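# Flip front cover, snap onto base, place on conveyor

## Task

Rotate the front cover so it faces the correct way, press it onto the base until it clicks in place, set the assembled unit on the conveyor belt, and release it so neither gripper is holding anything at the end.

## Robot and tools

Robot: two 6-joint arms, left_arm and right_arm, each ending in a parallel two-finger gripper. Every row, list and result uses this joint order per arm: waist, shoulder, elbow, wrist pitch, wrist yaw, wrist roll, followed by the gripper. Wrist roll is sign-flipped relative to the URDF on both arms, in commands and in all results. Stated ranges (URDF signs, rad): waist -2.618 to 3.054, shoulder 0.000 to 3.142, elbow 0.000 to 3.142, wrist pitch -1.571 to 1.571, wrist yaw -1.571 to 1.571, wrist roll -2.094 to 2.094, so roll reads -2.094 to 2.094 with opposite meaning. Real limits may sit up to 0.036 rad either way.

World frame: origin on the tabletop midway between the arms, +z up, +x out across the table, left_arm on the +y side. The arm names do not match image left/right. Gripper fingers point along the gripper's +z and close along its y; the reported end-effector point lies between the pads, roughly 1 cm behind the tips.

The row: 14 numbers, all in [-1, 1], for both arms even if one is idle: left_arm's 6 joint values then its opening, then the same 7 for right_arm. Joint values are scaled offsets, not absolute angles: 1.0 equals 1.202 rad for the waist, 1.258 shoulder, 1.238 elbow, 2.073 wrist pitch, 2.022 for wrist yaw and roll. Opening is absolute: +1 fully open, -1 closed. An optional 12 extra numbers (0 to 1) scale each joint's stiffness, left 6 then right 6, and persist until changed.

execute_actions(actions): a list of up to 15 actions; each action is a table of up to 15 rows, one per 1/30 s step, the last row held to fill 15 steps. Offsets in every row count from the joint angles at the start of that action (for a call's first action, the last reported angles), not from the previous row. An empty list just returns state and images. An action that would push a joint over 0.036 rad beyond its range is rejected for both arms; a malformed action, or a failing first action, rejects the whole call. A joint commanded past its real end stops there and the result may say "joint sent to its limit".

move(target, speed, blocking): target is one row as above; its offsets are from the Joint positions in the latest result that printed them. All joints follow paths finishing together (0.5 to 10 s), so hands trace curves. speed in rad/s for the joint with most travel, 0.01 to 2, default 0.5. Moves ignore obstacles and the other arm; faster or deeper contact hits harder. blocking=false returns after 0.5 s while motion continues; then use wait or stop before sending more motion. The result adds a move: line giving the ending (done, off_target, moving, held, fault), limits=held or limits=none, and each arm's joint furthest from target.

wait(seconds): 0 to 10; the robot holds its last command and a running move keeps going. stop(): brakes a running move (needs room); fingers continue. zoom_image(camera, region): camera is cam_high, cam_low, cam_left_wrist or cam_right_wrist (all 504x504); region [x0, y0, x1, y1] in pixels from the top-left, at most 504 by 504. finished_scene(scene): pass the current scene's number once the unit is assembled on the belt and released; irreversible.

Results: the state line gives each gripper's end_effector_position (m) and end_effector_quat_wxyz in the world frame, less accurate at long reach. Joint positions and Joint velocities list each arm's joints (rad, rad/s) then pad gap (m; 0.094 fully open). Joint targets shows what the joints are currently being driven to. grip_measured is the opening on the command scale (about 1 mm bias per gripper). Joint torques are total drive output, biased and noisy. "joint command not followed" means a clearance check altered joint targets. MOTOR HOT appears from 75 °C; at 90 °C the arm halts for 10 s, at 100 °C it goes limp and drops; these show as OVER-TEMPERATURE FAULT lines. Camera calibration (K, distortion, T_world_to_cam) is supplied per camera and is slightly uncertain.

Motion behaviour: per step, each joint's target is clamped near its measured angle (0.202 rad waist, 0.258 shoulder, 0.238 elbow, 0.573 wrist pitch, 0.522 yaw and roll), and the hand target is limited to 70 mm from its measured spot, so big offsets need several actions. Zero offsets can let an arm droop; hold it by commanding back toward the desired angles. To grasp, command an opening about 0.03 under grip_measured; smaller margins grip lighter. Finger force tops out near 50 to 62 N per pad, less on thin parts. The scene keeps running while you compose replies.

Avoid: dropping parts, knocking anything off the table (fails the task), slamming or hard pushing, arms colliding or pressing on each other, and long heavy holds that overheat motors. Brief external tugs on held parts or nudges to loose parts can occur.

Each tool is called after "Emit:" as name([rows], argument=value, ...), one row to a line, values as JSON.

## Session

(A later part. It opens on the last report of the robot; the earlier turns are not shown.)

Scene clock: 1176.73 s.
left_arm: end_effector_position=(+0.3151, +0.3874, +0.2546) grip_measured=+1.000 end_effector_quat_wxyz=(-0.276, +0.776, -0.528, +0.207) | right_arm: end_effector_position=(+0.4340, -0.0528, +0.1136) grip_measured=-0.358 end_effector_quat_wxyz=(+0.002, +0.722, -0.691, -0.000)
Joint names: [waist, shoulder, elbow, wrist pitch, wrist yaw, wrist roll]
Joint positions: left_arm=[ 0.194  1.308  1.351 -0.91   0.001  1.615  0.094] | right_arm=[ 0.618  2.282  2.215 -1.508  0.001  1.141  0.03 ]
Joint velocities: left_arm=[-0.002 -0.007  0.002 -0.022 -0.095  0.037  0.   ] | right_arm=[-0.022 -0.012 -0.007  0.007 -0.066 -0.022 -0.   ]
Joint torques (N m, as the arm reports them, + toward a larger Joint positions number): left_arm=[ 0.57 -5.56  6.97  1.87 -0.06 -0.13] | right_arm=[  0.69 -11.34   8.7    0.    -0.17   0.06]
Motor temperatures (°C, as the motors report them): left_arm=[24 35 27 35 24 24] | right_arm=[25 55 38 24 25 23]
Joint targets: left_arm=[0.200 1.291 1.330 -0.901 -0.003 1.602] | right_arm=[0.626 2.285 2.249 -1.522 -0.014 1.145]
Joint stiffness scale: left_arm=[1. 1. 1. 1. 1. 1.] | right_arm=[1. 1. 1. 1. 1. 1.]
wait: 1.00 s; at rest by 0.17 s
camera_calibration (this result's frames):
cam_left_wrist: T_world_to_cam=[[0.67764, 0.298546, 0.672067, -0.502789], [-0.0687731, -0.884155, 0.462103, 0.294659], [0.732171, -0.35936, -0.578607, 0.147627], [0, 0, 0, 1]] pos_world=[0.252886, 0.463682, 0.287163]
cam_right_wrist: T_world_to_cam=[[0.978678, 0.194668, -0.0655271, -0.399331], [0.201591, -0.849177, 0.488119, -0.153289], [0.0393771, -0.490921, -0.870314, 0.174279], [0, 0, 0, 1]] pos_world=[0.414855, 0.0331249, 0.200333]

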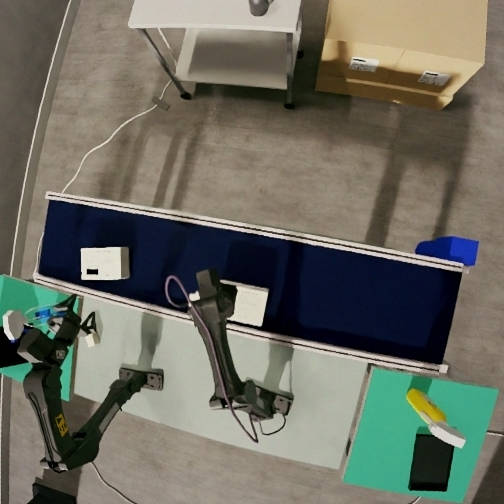

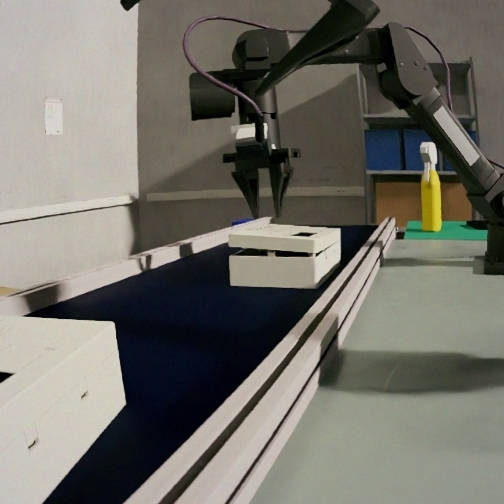

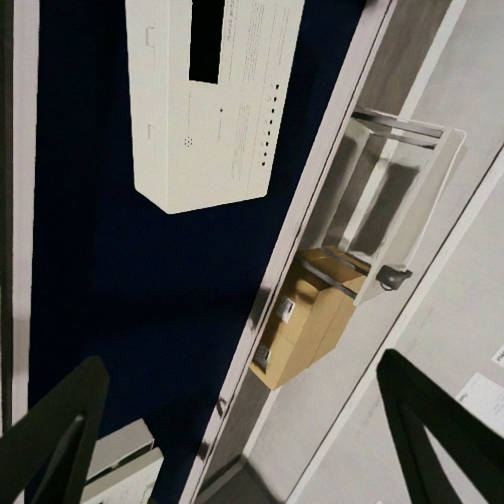

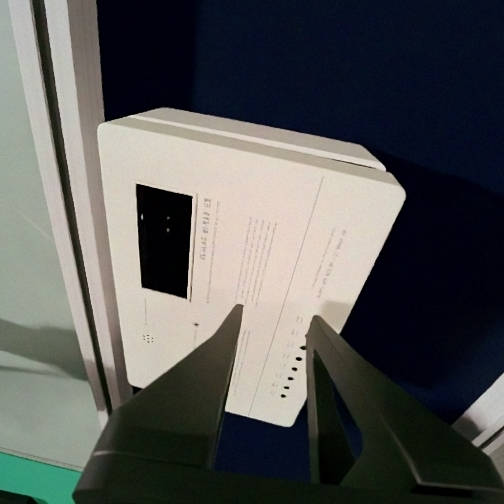

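Emit:
execute_actions(actions=[])

Scene clock: 1216.53 s.
left_arm: end_effector_position=(+0.3151, +0.3874, +0.2546) grip_measured=+1.000 end_effector_quat_wxyz=(-0.276, +0.776, -0.528, +0.207) | right_arm: end_effector_position=(+0.4340, -0.0528, +0.1136) grip_measured=-0.358 end_effector_quat_wxyz=(+0.002, +0.722, -0.691, -0.000)
Joint names: [waist, shoulder, elbow, wrist pitch, wrist yaw, wrist roll]
Joint positions: left_arm=[ 0.194  1.308  1.351 -0.91   0.001  1.615  0.094] | right_arm=[ 0.618  2.282  2.215 -1.508  0.001  1.141  0.03 ]
Joint velocities: left_arm=[-0.012 -0.017  0.002  0.037 -0.007  0.066  0.   ] | right_arm=[ 0.002 -0.017 -0.012 -0.081 -0.007 -0.007 -0.   ]
Joint torques (N m, as the arm reports them, + toward a larger Joint positions number): left_arm=[ 0.64 -5.71  6.94  1.85 -0.05 -0.12] | right_arm=[  0.69 -11.33   8.68   0.    -0.17   0.06]
Motor temperatures (°C, as the motors report them): left_arm=[24 35 27 35 24 24] | right_arm=[25 55 38 23 25 23]
Joint targets: left_arm=[0.200 1.291 1.330 -0.901 -0.003 1.602] | right_arm=[0.626 2.285 2.249 -1.522 -0.014 1.145]
Joint stiffness scale: left_arm=[1. 1. 1. 1. 1. 1.] | right_arm=[1. 1. 1. 1. 1. 1.]
camera_calibration (this result's frames):
cam_left_wrist: T_world_to_cam=[[0.67764, 0.298546, 0.672067, -0.502789], [-0.0687731, -0.884155, 0.462103, 0.294659], [0.732171, -0.35936, -0.578607, 0.147627], [0, 0, 0, 1]] pos_world=[0.252886, 0.463682, 0.287163]
cam_right_wrist: T_world_to_cam=[[0.978678, 0.194668, -0.0655271, -0.399331], [0.201591, -0.849177, 0.488119, -0.153289], [0.0393771, -0.490921, -0.870314, 0.174279], [0, 0, 0, 1]] pos_world=[0.414855, 0.0331249, 0.200333]

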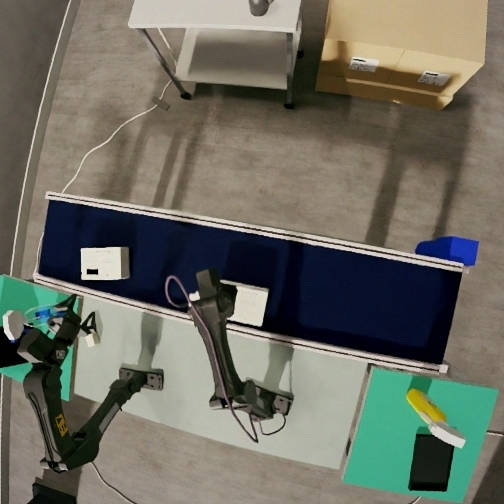

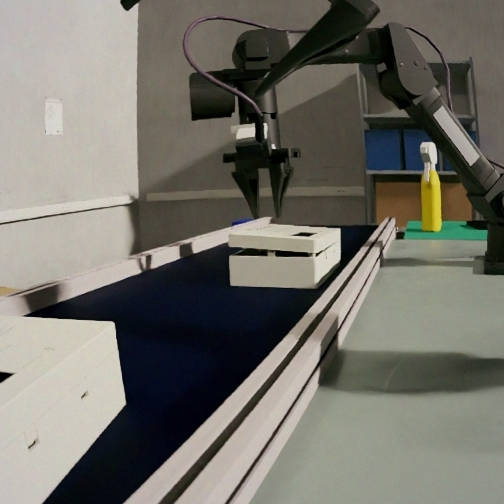

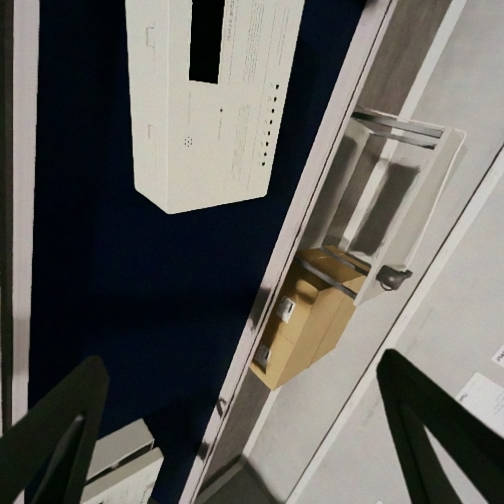

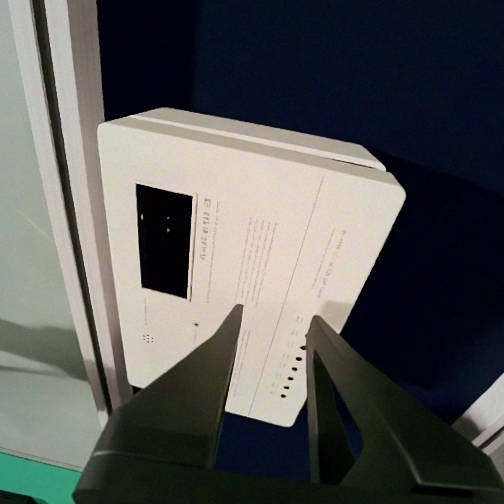

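Emit:
zoom_image(camera="cam_right_wrist", region=[90, 100, 410, 420])

Emit:
zoom_image(camera="cam_low", region=[190, 190, 390, 310])

Region (90, 100, 410, 420) of cam_right_wrist's 504x504 image, scaled by 1.575, with more detail than that image has.

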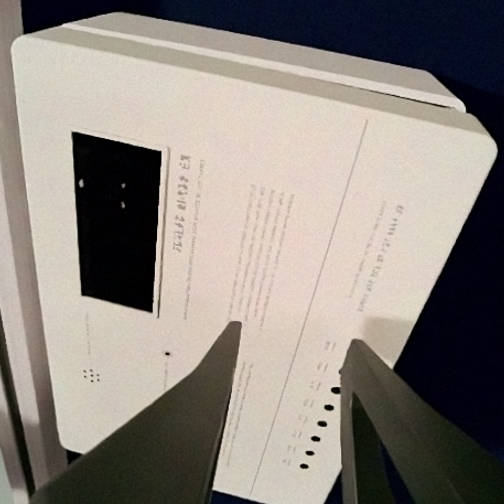

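Region (190, 190, 390, 310) of cam_low's 504x504 image, scaled by 2.520, with more detail than that image has; it fills the top 302 rows of this view, and the rest is white.

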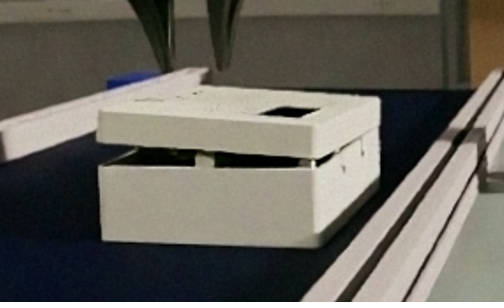

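Emit:
move(target=[-0.2637, 0.4587, -0.260, 0.6223, 0.616, -0.2438, -0.49, -0.242, -0.505, -0.50, 0.012, -0.004, 0.0, -0.36], speed=0.7)

Scene clock: 1339.23 s.
left_arm: end_effector_position=(+0.4089, +0.1126, +0.1655) grip_measured=-0.489 end_effector_quat_wxyz=(+0.097, -0.134, +0.749, -0.642) | right_arm: end_effector_position=(+0.3370, -0.1969, +0.1786) grip_measured=-0.358 end_effector_quat_wxyz=(+0.009, -0.617, +0.787, -0.005)
Joint names: [waist, shoulder, elbow, wrist pitch, wrist yaw, wrist roll]
Joint positions: left_arm=[-0.119  1.887  1.042  0.363  1.226  1.139  0.024] | right_arm=[ 0.334  1.671  1.613 -1.492  0.001  1.141  0.03 ]
Joint velocities: left_arm=[ 0.002  0.017  0.017  0.022 -0.037 -0.007 -0.001] | right_arm=[-0.002  0.012 -0.027 -0.007  0.037  0.007 -0.   ]
Joint torques (N m, as the arm reports them, + toward a larger Joint positions number): left_arm=[-0.44 -8.74  6.67  1.87  0.42 -0.14] | right_arm=[-0.62 -8.27  4.57  0.3  -0.09  0.02]
Motor temperatures (°C, as the motors report them): left_arm=[24 34 27 35 24 24] | right_arm=[25 56 38 23 25 23]
Joint targets: left_arm=[-0.123 1.885 1.029 0.380 1.246 1.122] | right_arm=[0.328 1.646 1.596 -1.483 -0.007 1.141]
Joint stiffness scale: left_arm=[1. 1. 1. 1. 1. 1.] | right_arm=[1. 1. 1. 1. 1. 1.]
move: off_target (right_arm); limits=none; left_arm: farthest joint: the wrist yaw, 0.020 radians from its target (1.245 radians at the start); right_arm: farthest joint: the shoulder, 0.024 radians from its target (0.635 radians at the start)
camera_calibration (this result's frames):
cam_left_wrist: T_world_to_cam=[[0.0799169, -0.101625, 0.991608, -0.187863], [-0.954707, 0.278231, 0.105458, 0.389645], [-0.286613, -0.955123, -0.0747868, 0.328972], [0, 0, 0, 1]] pos_world=[0.481298, 0.186706, 0.169798]
cam_right_wrist: T_world_to_cam=[[0.995308, -0.0873006, -0.0417133, -0.337455], [-0.0564177, -0.873906, 0.482809, -0.204794], [-0.0786031, -0.47819, -0.874732, 0.206997], [0, 0, 0, 1]] pos_world=[0.340589, -0.109447, 0.265867]

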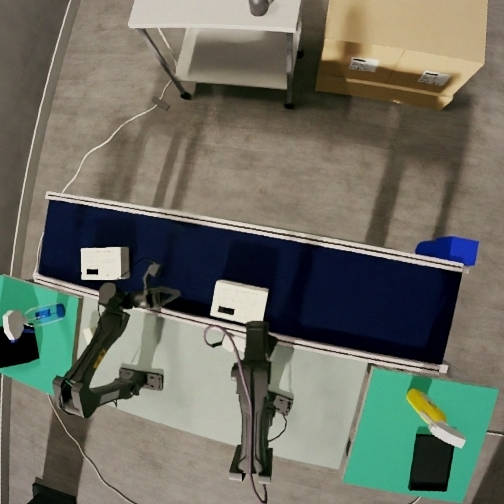

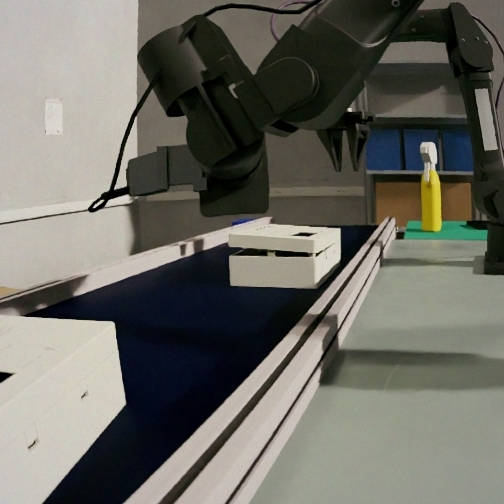

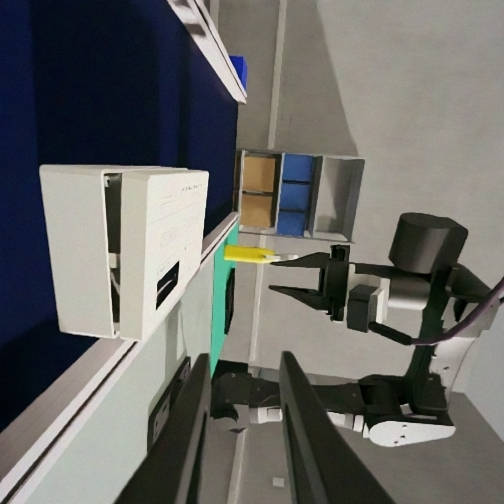

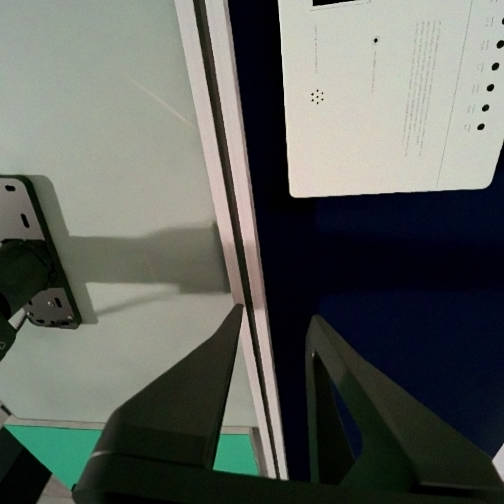

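Emit:
move(target=[-0.1212, 0.2257, -0.0178, 0.2132, -0.0653, 0.0534, -0.49, -0.005, -0.0199, -0.0137, 0.0043, -0.004, 0.0, -0.36], speed=0.4)

Scene clock: 1353.37 s.
left_arm: end_effector_position=(+0.4284, +0.0576, +0.0899) grip_measured=-0.489 end_effector_quat_wxyz=(+0.109, -0.119, +0.750, -0.642) | right_arm: end_effector_position=(+0.3370, -0.1969, +0.1786) grip_measured=-0.358 end_effector_quat_wxyz=(+0.009, -0.617, +0.787, -0.005)
Joint names: [waist, shoulder, elbow, wrist pitch, wrist yaw, wrist roll]
Joint positions: left_arm=[-0.259  2.171  1.042  0.786  1.1    1.252  0.024] | right_arm=[ 0.334  1.671  1.613 -1.492  0.001  1.141  0.03 ]
Joint velocities: left_arm=[ 0.007  0.012  0.012 -0.095 -0.022  0.037  0.   ] | right_arm=[ 0.012 -0.002 -0.007  0.022 -0.022 -0.022 -0.   ]
Joint torques (N m, as the arm reports them, + toward a larger Joint positions number): left_arm=[ -0.51 -10.08   4.97   2.08   0.1   -0.05] | right_arm=[-0.57 -8.45  4.57  0.3  -0.09  0.02]
Motor temperatures (°C, as the motors report them): left_arm=[24 36 27 35 25 24] | right_arm=[25 53 36 23 25 23]
Joint targets: left_arm=[-0.264 2.171 1.020 0.805 1.094 1.247] | right_arm=[0.328 1.645 1.596 -1.483 -0.007 1.141]
Joint stiffness scale: left_arm=[1. 1. 1. 1. 1. 1.] | right_arm=[1. 1. 1. 1. 1. 1.]
move: off_target (left_arm, right_arm); limits=none; left_arm: farthest joint: the elbow, 0.022 radians from its target (0.022 radians at the start); right_arm: farthest joint: the shoulder, 0.025 radians from its target (0.025 radians at the start)
camera_calibration (this result's frames):
cam_left_wrist: T_world_to_cam=[[0.0433442, -0.109545, 0.993036, -0.104014], [-0.955887, 0.28449, 0.0731057, 0.434677], [-0.290517, -0.9524, -0.0923817, 0.279475], [0, 0, 0, 1]] pos_world=[0.501203, 0.131117, 0.0973311]
cam_right_wrist: T_world_to_cam=[[0.995308, -0.0873006, -0.0417133, -0.337455], [-0.0564177, -0.873906, 0.482809, -0.204794], [-0.0786031, -0.47819, -0.874732, 0.206997], [0, 0, 0, 1]] pos_world=[0.340589, -0.109447, 0.265867]

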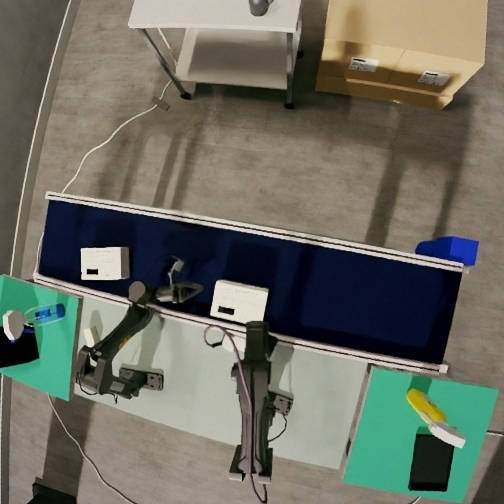

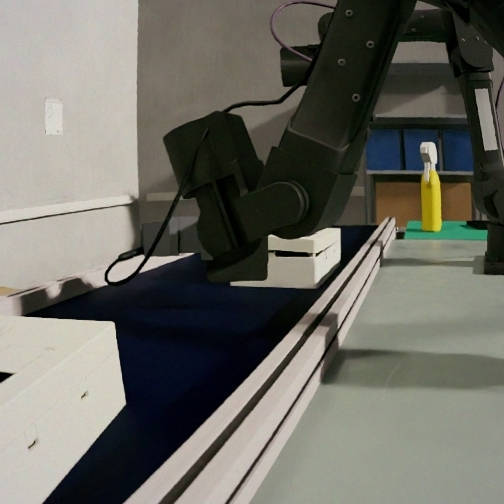

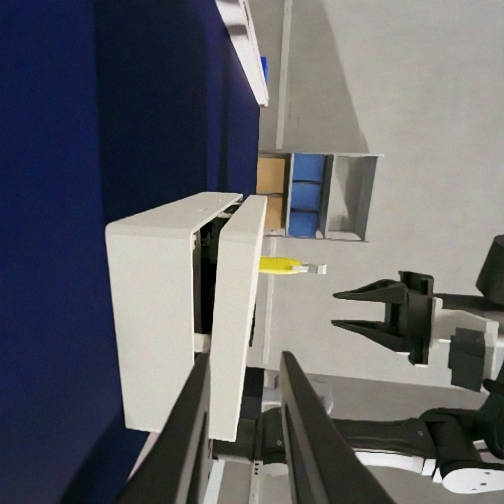

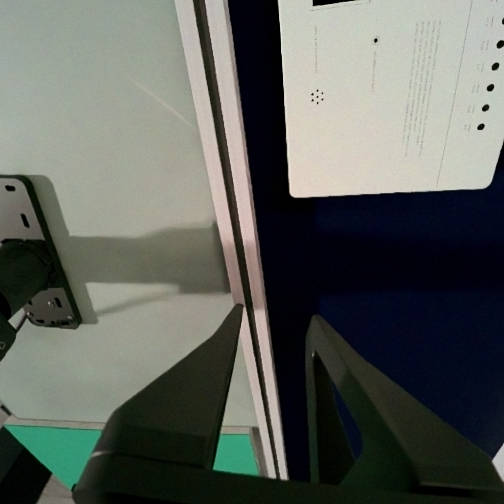

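Emit:
zoom_image(camera="cam_left_wrist", region=[100, 180, 380, 460])

Region (100, 180, 380, 460) of cam_left_wrist's 504x504 image, scaled by 1.800, with more detail than that image has.

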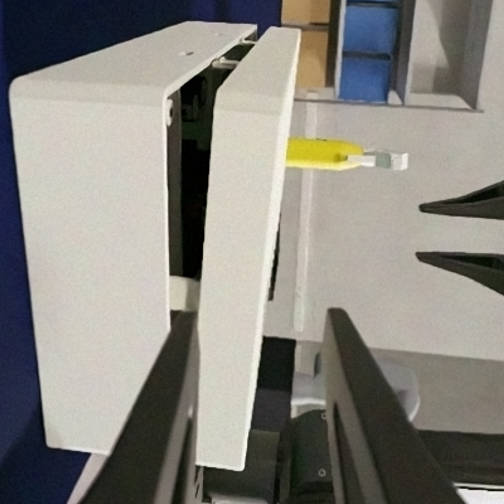

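Emit:
move(target=[-0.0602, 0.0558, 0.0767, 0.0294, -0.0356, 0.0232, -0.49, -0.005, -0.0199, -0.0137, 0.0043, -0.004, 0.0, -0.36], speed=0.1)

Scene clock: 1431.53 s.
left_arm: end_effector_position=(+0.4383, +0.0297, +0.0813) grip_measured=-0.489 end_effector_quat_wxyz=(+0.107, -0.124, +0.749, -0.642) | right_arm: end_effector_position=(+0.3370, -0.1969, +0.1786) grip_measured=-0.358 end_effector_quat_wxyz=(+0.009, -0.617, +0.787, -0.005)
Joint names: [waist, shoulder, elbow, wrist pitch, wrist yaw, wrist roll]
Joint positions: left_arm=[-0.325  2.236  1.102  0.828  1.035  1.304  0.024] | right_arm=[ 0.334  1.671  1.613 -1.492  0.001  1.141  0.03 ]
Joint velocities: left_arm=[-0.007  0.007 -0.012 -0.051 -0.051  0.081  0.   ] | right_arm=[-0.012 -0.007 -0.002  0.022 -0.007  0.007 -0.001]
Joint torques (N m, as the arm reports them, + toward a larger Joint positions number): left_arm=[-0.71 -9.97  9.66  2.06  0.05 -0.02] | right_arm=[-0.57 -8.45  4.57  0.3  -0.09  0.02]
Motor temperatures (°C, as the motors report them): left_arm=[24 39 26 36 24 24] | right_arm=[25 50 34 23 25 23]
Joint targets: left_arm=[-0.332 2.242 1.137 0.847 1.028 1.299] | right_arm=[0.328 1.645 1.596 -1.483 -0.007 1.141]
Joint stiffness scale: left_arm=[1. 1. 1. 1. 1. 1.] | right_arm=[1. 1. 1. 1. 1. 1.]
move: off_target (left_arm, right_arm); limits=none; left_arm: farthest joint: the elbow, 0.035 radians from its target (0.095 radians at the start); right_arm: farthest joint: the shoulder, 0.025 radians from its target (0.025 radians at the start)
camera_calibration (this result's frames):
cam_left_wrist: T_world_to_cam=[[0.0525378, -0.107636, 0.992801, -0.103035], [-0.956282, 0.280984, 0.0810686, 0.452299], [-0.287688, -0.953657, -0.0881683, 0.253401], [0, 0, 0, 1]] pos_world=[0.510839, 0.103478, 0.0879684]
cam_right_wrist: T_world_to_cam=[[0.995308, -0.0873006, -0.0417133, -0.337455], [-0.0564177, -0.873906, 0.482809, -0.204794], [-0.0786031, -0.47819, -0.874732, 0.206997], [0, 0, 0, 1]] pos_world=[0.340589, -0.109447, 0.265867]

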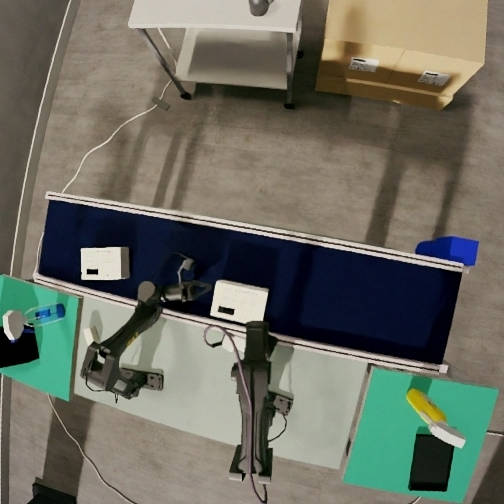

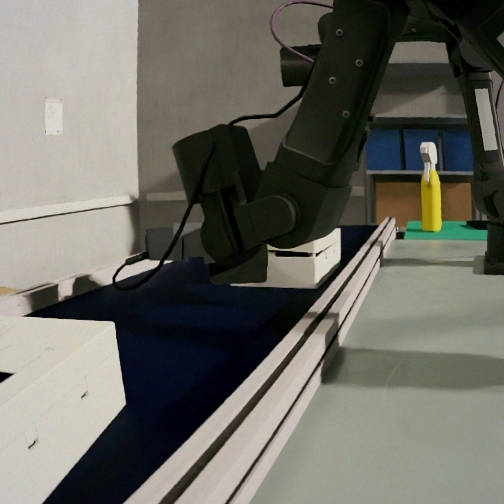

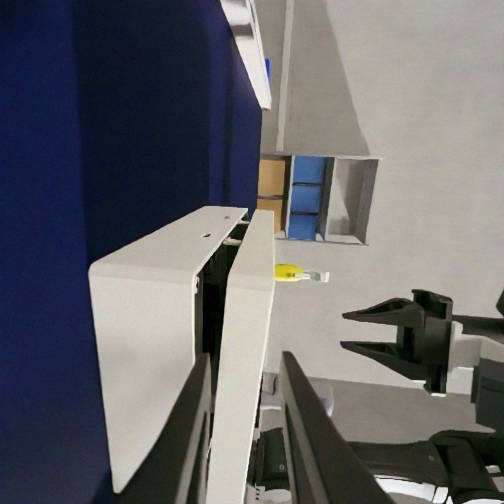

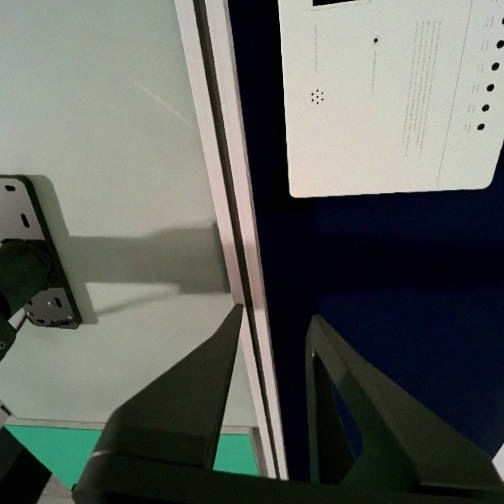

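Emit:
zoom_image(camera="cam_left_wrist", region=[160, 240, 320, 400])

Region (160, 240, 320, 400) of cam_left_wrist's 504x504 image, scaled by 3.150, with more detail than that image has.

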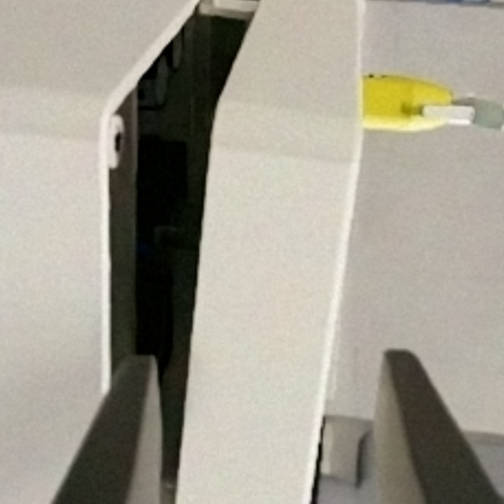

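Emit:
move(target=[-0.0267, 0.0165, 0.0494, 0.0094, -0.0153, 0.0043, -0.49, -0.005, -0.0199, -0.0137, 0.0043, -0.004, 0.0, -0.36], speed=0.05)

Emit:
zoom_image(camera="cam_left_wrist", region=[160, 240, 320, 400])

Scene clock: 1480.67 s.
left_arm: end_effector_position=(+0.4420, +0.0191, +0.0819) grip_measured=-0.489 end_effector_quat_wxyz=(+0.108, -0.123, +0.749, -0.642) | right_arm: end_effector_position=(+0.3370, -0.1969, +0.1786) grip_measured=-0.358 end_effector_quat_wxyz=(+0.009, -0.617, +0.787, -0.005)
Joint names: [waist, shoulder, elbow, wrist pitch, wrist yaw, wrist roll]
Joint positions: left_arm=[-0.348  2.25   1.128  0.83   1.012  1.318  0.024] | right_arm=[ 0.334  1.671  1.613 -1.492  0.001  1.141  0.03 ]
Joint velocities: left_arm=[-0.002  0.027  0.012 -0.022  0.022  0.037  0.002] | right_arm=[ 0.007 -0.022 -0.012 -0.051 -0.007  0.022 -0.001]
Joint torques (N m, as the arm reports them, + toward a larger Joint positions number): left_arm=[ -0.7  -10.14   9.53   2.08   0.02  -0.07] | right_arm=[-0.57 -8.46  4.57  0.3  -0.09  0.02]
Motor temperatures (°C, as the motors report them): left_arm=[24 40 29 37 24 24] | right_arm=[25 50 34 23 25 23]
Joint targets: left_arm=[-0.357 2.257 1.163 0.848 1.005 1.313] | right_arm=[0.328 1.645 1.596 -1.483 -0.007 1.141]
Joint stiffness scale: left_arm=[1. 1. 1. 1. 1. 1.] | right_arm=[1. 1. 1. 1. 1. 1.]
move: off_target (left_arm, right_arm); limits=none; left_arm: farthest joint: the elbow, 0.035 radians from its target (0.061 radians at the start); right_arm: farthest joint: the shoulder, 0.025 radians from its target (0.025 radians at the start)
camera_calibration (this result's frames):
cam_left_wrist: T_world_to_cam=[[0.0506583, -0.107227, 0.992943, -0.104213], [-0.956633, 0.280355, 0.0790811, 0.459077], [-0.286856, -0.953889, -0.0883747, 0.244078], [0, 0, 0, 1]] pos_world=[0.514463, 0.0929446, 0.088744]
cam_right_wrist: T_world_to_cam=[[0.995308, -0.0873006, -0.0417133, -0.337455], [-0.0564177, -0.873906, 0.482809, -0.204794], [-0.0786031, -0.47819, -0.874732, 0.206997], [0, 0, 0, 1]] pos_world=[0.340589, -0.109447, 0.265867]

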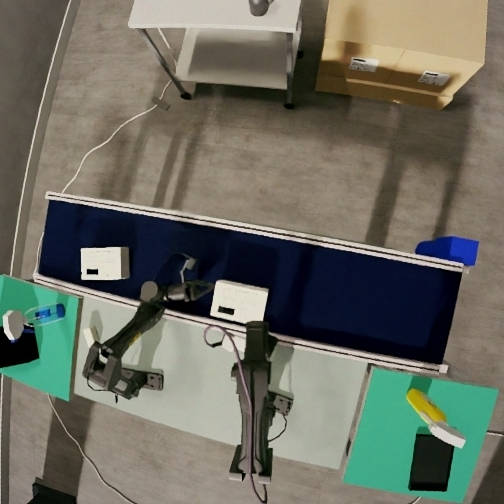

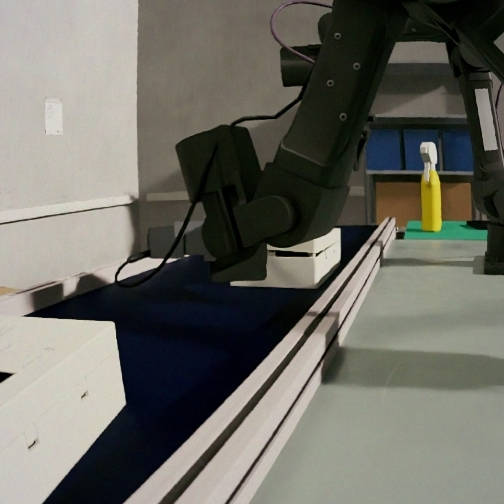

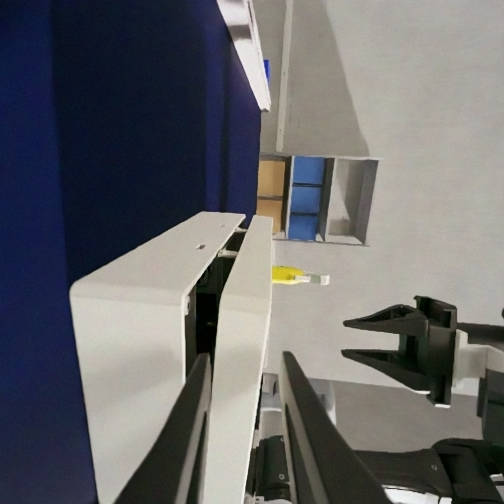

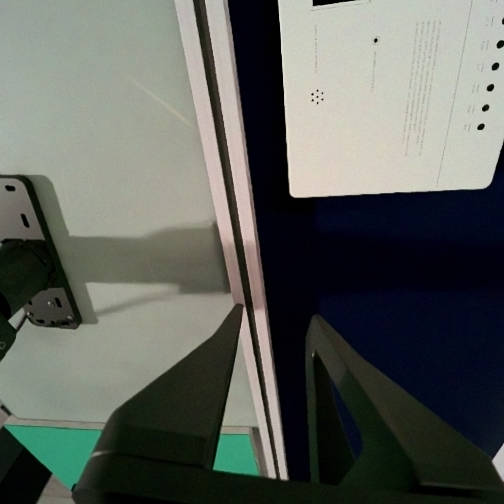

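Region (160, 240, 320, 400) of cam_left_wrist's 504x504 image, scaled by 3.150, with more detail than that image has.

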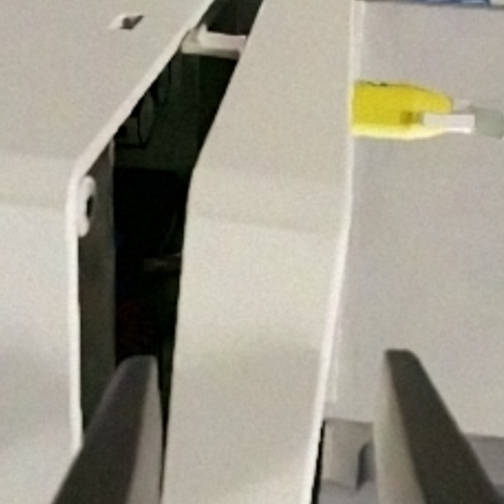

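Emit:
move(target=[-0.0231, 0.018, 0.0439, 0.0111, -0.0124, 0.0026, -0.49, -0.005, -0.0199, -0.0137, 0.0043, -0.004, 0.0, -0.36], speed=0.04)

Emit:
zoom_image(camera="cam_left_wrist", region=[160, 240, 320, 400])

Scene clock: 1493.87 s.
left_arm: end_effector_position=(+0.4442, +0.0102, +0.0810) grip_measured=-0.489 end_effector_quat_wxyz=(+0.108, -0.122, +0.749, -0.642) | right_arm: end_effector_position=(+0.3370, -0.1969, +0.1786) grip_measured=-0.358 end_effector_quat_wxyz=(+0.009, -0.617, +0.787, -0.005)
Joint names: [waist, shoulder, elbow, wrist pitch, wrist yaw, wrist roll]
Joint positions: left_arm=[-0.368  2.265  1.148  0.836  0.995  1.328  0.024] | right_arm=[ 0.334  1.671  1.613 -1.492  0.001  1.141  0.03 ]
Joint velocities: left_arm=[-0.022 -0.027 -0.022  0.037 -0.037 -0.007 -0.001] | right_arm=[ 0.002 -0.007 -0.017 -0.051 -0.037 -0.007 -0.001]
Joint torques (N m, as the arm reports them, + toward a larger Joint positions number): left_arm=[ -0.58 -10.27   9.55   2.06   0.04  -0.02] | right_arm=[-0.56 -8.45  4.56  0.3  -0.09  0.02]
Motor temperatures (°C, as the motors report them): left_arm=[24 40 29 37 24 24] | right_arm=[25 49 33 23 25 23]
Joint targets: left_arm=[-0.376 2.272 1.182 0.853 0.987 1.323] | right_arm=[0.328 1.645 1.596 -1.483 -0.007 1.141]
Joint stiffness scale: left_arm=[1. 1. 1. 1. 1. 1.] | right_arm=[1. 1. 1. 1. 1. 1.]
move: off_target (left_arm, right_arm); limits=none; left_arm: farthest joint: the elbow, 0.035 radians from its target (0.055 radians at the start); right_arm: farthest joint: the shoulder, 0.025 radians from its target (0.025 radians at the start)
camera_calibration (this result's frames):
cam_left_wrist: T_world_to_cam=[[0.0490567, -0.106592, 0.993092, -0.103672], [-0.956453, 0.281421, 0.0774526, 0.463819], [-0.287733, -0.953646, -0.0881445, 0.236523], [0, 0, 0, 1]] pos_world=[0.516763, 0.0839803, 0.0878796]
cam_right_wrist: T_world_to_cam=[[0.995308, -0.0873006, -0.0417133, -0.337455], [-0.0564177, -0.873906, 0.482809, -0.204794], [-0.0786031, -0.47819, -0.874732, 0.206997], [0, 0, 0, 1]] pos_world=[0.340589, -0.109447, 0.265867]

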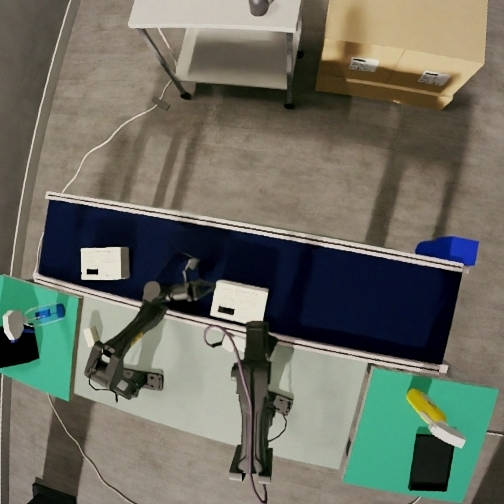

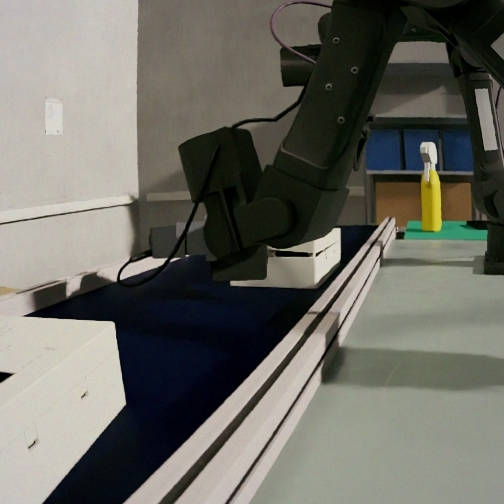

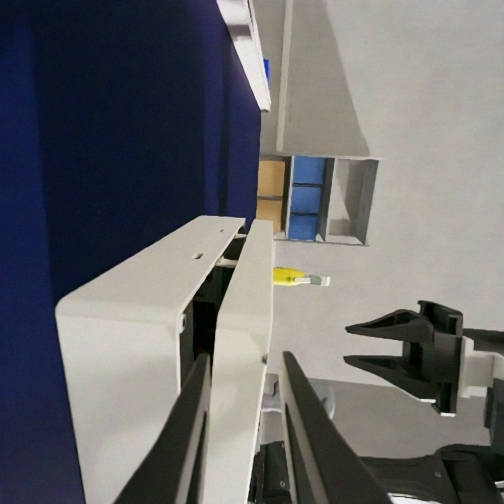

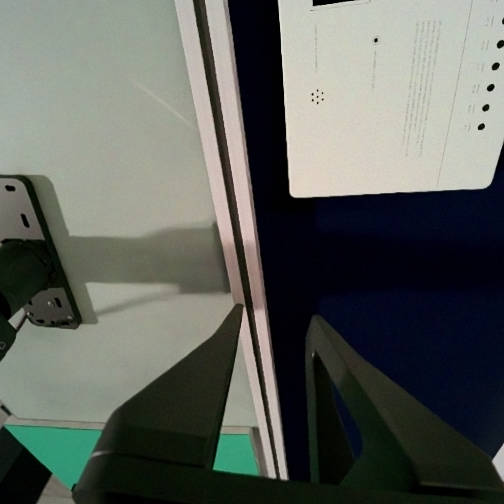

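Region (160, 240, 320, 400) of cam_left_wrist's 504x504 image, scaled by 3.150, with more detail than that image has.

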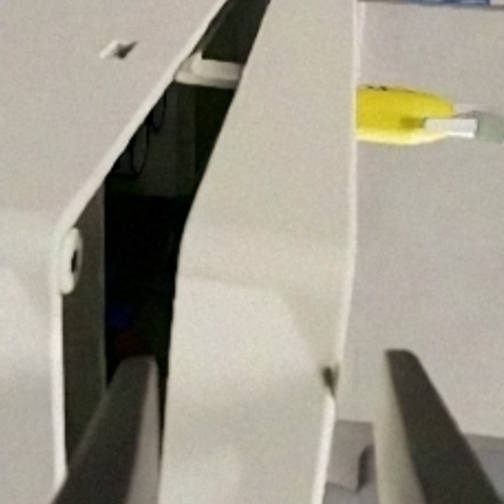

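Emit:
zoom_image(camera="cam_high", region=[160, 260, 280, 340])

Region (160, 260, 280, 340) of cam_high's 504x504 image, scaled by 4.200, with more detail than that image has.

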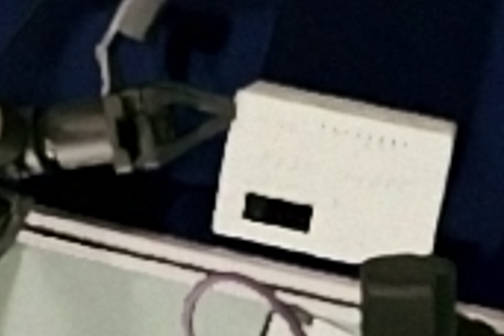

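Emit:
zoom_image(camera="cam_high", region=[195, 270, 235, 300])

Region (195, 270, 235, 300) of cam_high's 504x504 image, scaled by 12.600, with more detail than that image has; it fills the top 378 rows of this view, and the rest is white.

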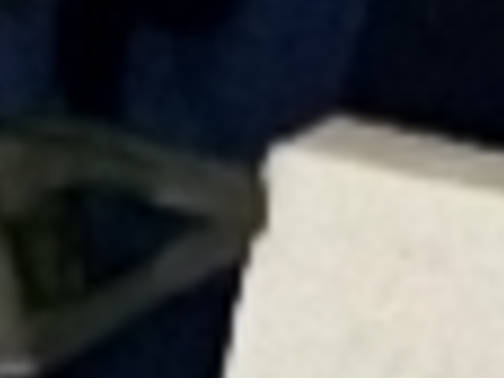

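Emit:
move(target=[-0.0154, 0.0125, 0.0378, 0.0096, -0.0089, 0.0003, -0.49, -0.005, -0.0199, -0.0137, 0.0043, -0.004, 0.0, -0.36], speed=0.04)

Emit:
zoom_image(camera="cam_left_wrist", region=[160, 240, 320, 400])

Emit:
zoom_image(camera="cam_high", region=[195, 270, 235, 300])

Scene clock: 1558.13 s.
left_arm: end_effector_position=(+0.4433, +0.0068, +0.0768) grip_measured=-0.489 end_effector_quat_wxyz=(+0.105, -0.126, +0.750, -0.641) | right_arm: end_effector_position=(+0.3370, -0.1969, +0.1786) grip_measured=-0.358 end_effector_quat_wxyz=(+0.009, -0.617, +0.787, -0.005)
Joint names: [waist, shoulder, elbow, wrist pitch, wrist yaw, wrist roll]
Joint positions: left_arm=[-0.377  2.274  1.148  0.84   0.985  1.334  0.024] | right_arm=[ 0.334  1.671  1.613 -1.492  0.001  1.141  0.03 ]
Joint velocities: left_arm=[-0.017 -0.002  0.017 -0.007 -0.037 -0.022  0.   ] | right_arm=[ 0.017  0.002 -0.002  0.066 -0.051 -0.066  0.001]
Joint torques (N m, as the arm reports them, + toward a larger Joint positions number): left_arm=[ -0.91 -10.34  10.34   2.06   0.02  -0.04] | right_arm=[-0.58 -8.45  4.56  0.3  -0.09  0.02]
Motor temperatures (°C, as the motors report them): left_arm=[24 41 30 37 24 24] | right_arm=[25 49 33 23 25 23]
Joint targets: left_arm=[-0.386 2.280 1.194 0.856 0.977 1.329] | right_arm=[0.328 1.645 1.596 -1.483 -0.007 1.141]
Joint stiffness scale: left_arm=[1. 1. 1. 1. 1. 1.] | right_arm=[1. 1. 1. 1. 1. 1.]
move: off_target (left_arm, right_arm); limits=none; left_arm: farthest joint: the elbow, 0.047 radians from its target (0.047 radians at the start); right_arm: farthest joint: the shoulder, 0.025 radians from its target (0.025 radians at the start)
camera_calibration (this result's frames):
cam_left_wrist: T_world_to_cam=[[0.0586796, -0.108433, 0.99237, -0.103998], [-0.956021, 0.280057, 0.0871312, 0.463305], [-0.287368, -0.95384, -0.0872307, 0.232379], [0, 0, 0, 1]] pos_world=[0.51581, 0.0806234, 0.0831069]
cam_right_wrist: T_world_to_cam=[[0.995308, -0.0873006, -0.0417133, -0.337455], [-0.0564177, -0.873906, 0.482809, -0.204794], [-0.0786031, -0.47819, -0.874732, 0.206997], [0, 0, 0, 1]] pos_world=[0.340589, -0.109447, 0.265867]

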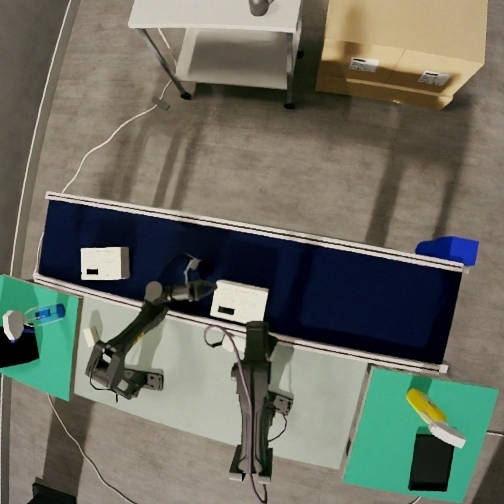

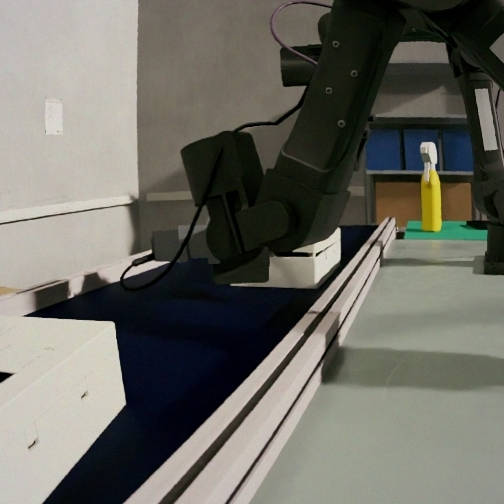

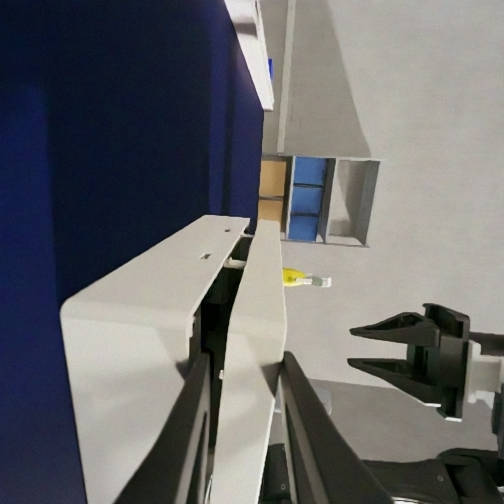

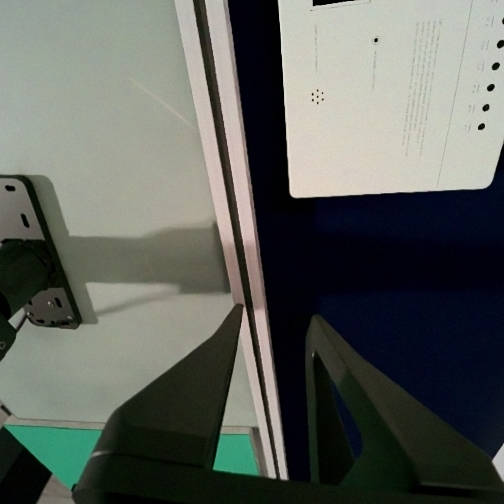

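Region (160, 240, 320, 400) of cam_left_wrist's 504x504 image, scaled by 3.150, with more detail than that image has.

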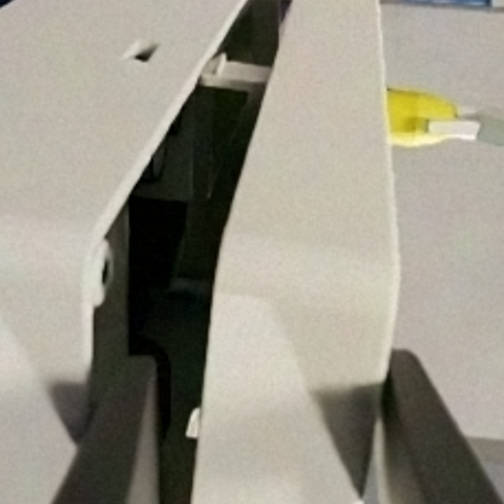

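Region (195, 270, 235, 300) of cam_high's 504x504 image, scaled by 12.600, with more detail than that image has; it fills the top 378 rows of this view, and the rest is white.

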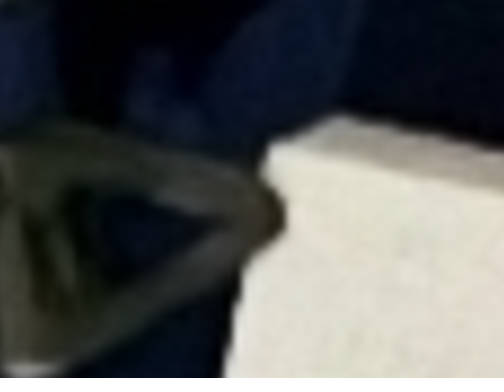

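Emit:
execute_actions([
  [[-0.0075, 0.0048, 0.0468, 0.0077, -0.004, -0.0025, -0.49, -0.005, -0.0199, -0.0137, 0.0043, -0.004, 0.0, -0.36]],
])

Emit:
zoom_image(camera="cam_left_wrist", region=[160, 240, 320, 400])

Scene clock: 1574.63 s.
left_arm: end_effector_position=(+0.4489, +0.0056, +0.0825) grip_measured=-0.489 end_effector_quat_wxyz=(+0.112, -0.121, +0.747, -0.644) | right_arm: end_effector_position=(+0.3370, -0.1969, +0.1786) grip_measured=-0.358 end_effector_quat_wxyz=(+0.009, -0.617, +0.787, -0.005)
Joint names: [waist, shoulder, elbow, wrist pitch, wrist yaw, wrist roll]
Joint positions: left_arm=[-0.377  2.278  1.171  0.84   0.983  1.334  0.024] | right_arm=[ 0.334  1.671  1.613 -1.492  0.001  1.141  0.03 ]
Joint velocities: left_arm=[-0.012  0.012 -0.007 -0.007 -0.022  0.051 -0.   ] | right_arm=[ 0.012  0.012 -0.002  0.022 -0.007  0.066 -0.001]
Joint torques (N m, as the arm reports them, + toward a larger Joint positions number): left_arm=[ -0.73 -10.62   9.6    2.07   0.06  -0.02] | right_arm=[-0.57 -8.45  4.57  0.3  -0.09  0.01]
Motor temperatures (°C, as the motors report them): left_arm=[24 41 30 37 24 24] | right_arm=[25 49 33 23 25 23]
Joint targets: left_arm=[-0.386 2.280 1.205 0.856 0.977 1.329] | right_arm=[0.328 1.645 1.596 -1.483 -0.007 1.141]
Joint stiffness scale: left_arm=[1. 1. 1. 1. 1. 1.] | right_arm=[1. 1. 1. 1. 1. 1.]
camera_calibration (this result's frames):
cam_left_wrist: T_world_to_cam=[[0.0399693, -0.104072, 0.993766, -0.101912], [-0.958024, 0.278578, 0.0677059, 0.471004], [-0.283888, -0.954758, -0.0885692, 0.231932], [0, 0, 0, 1]] pos_world=[0.52115, 0.0796214, 0.0899294]
cam_right_wrist: T_world_to_cam=[[0.995308, -0.0873006, -0.0417133, -0.337455], [-0.0564177, -0.873906, 0.482809, -0.204794], [-0.0786031, -0.47819, -0.874732, 0.206997], [0, 0, 0, 1]] pos_world=[0.340589, -0.109447, 0.265867]

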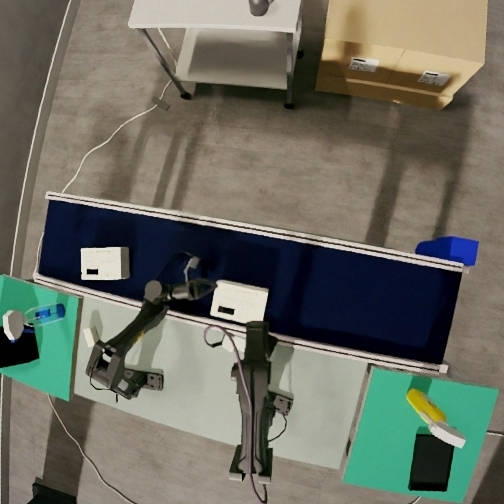

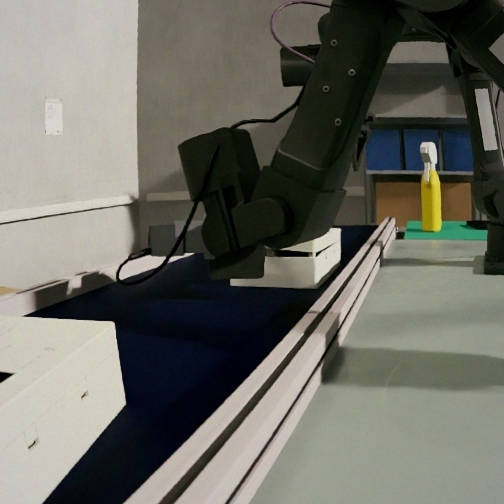

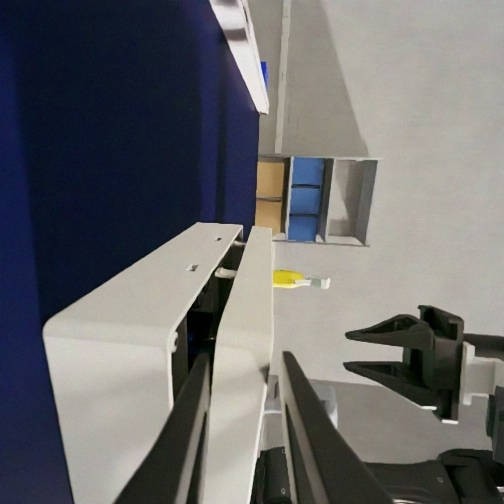

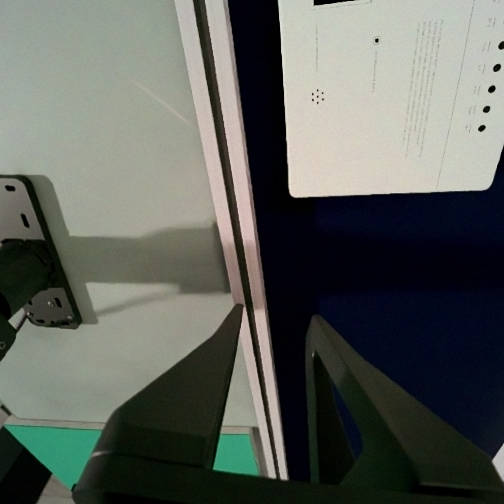

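Region (160, 240, 320, 400) of cam_left_wrist's 504x504 image, scaled by 3.150, with more detail than that image has.

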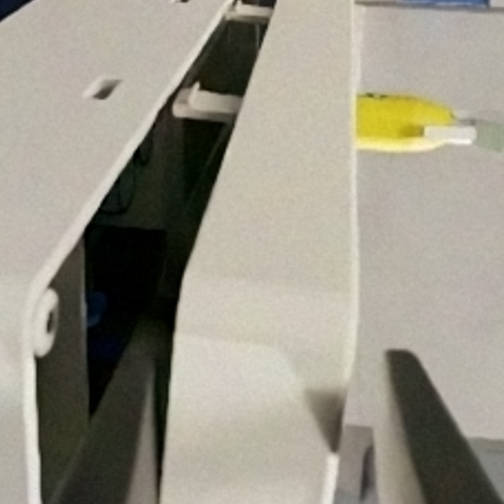

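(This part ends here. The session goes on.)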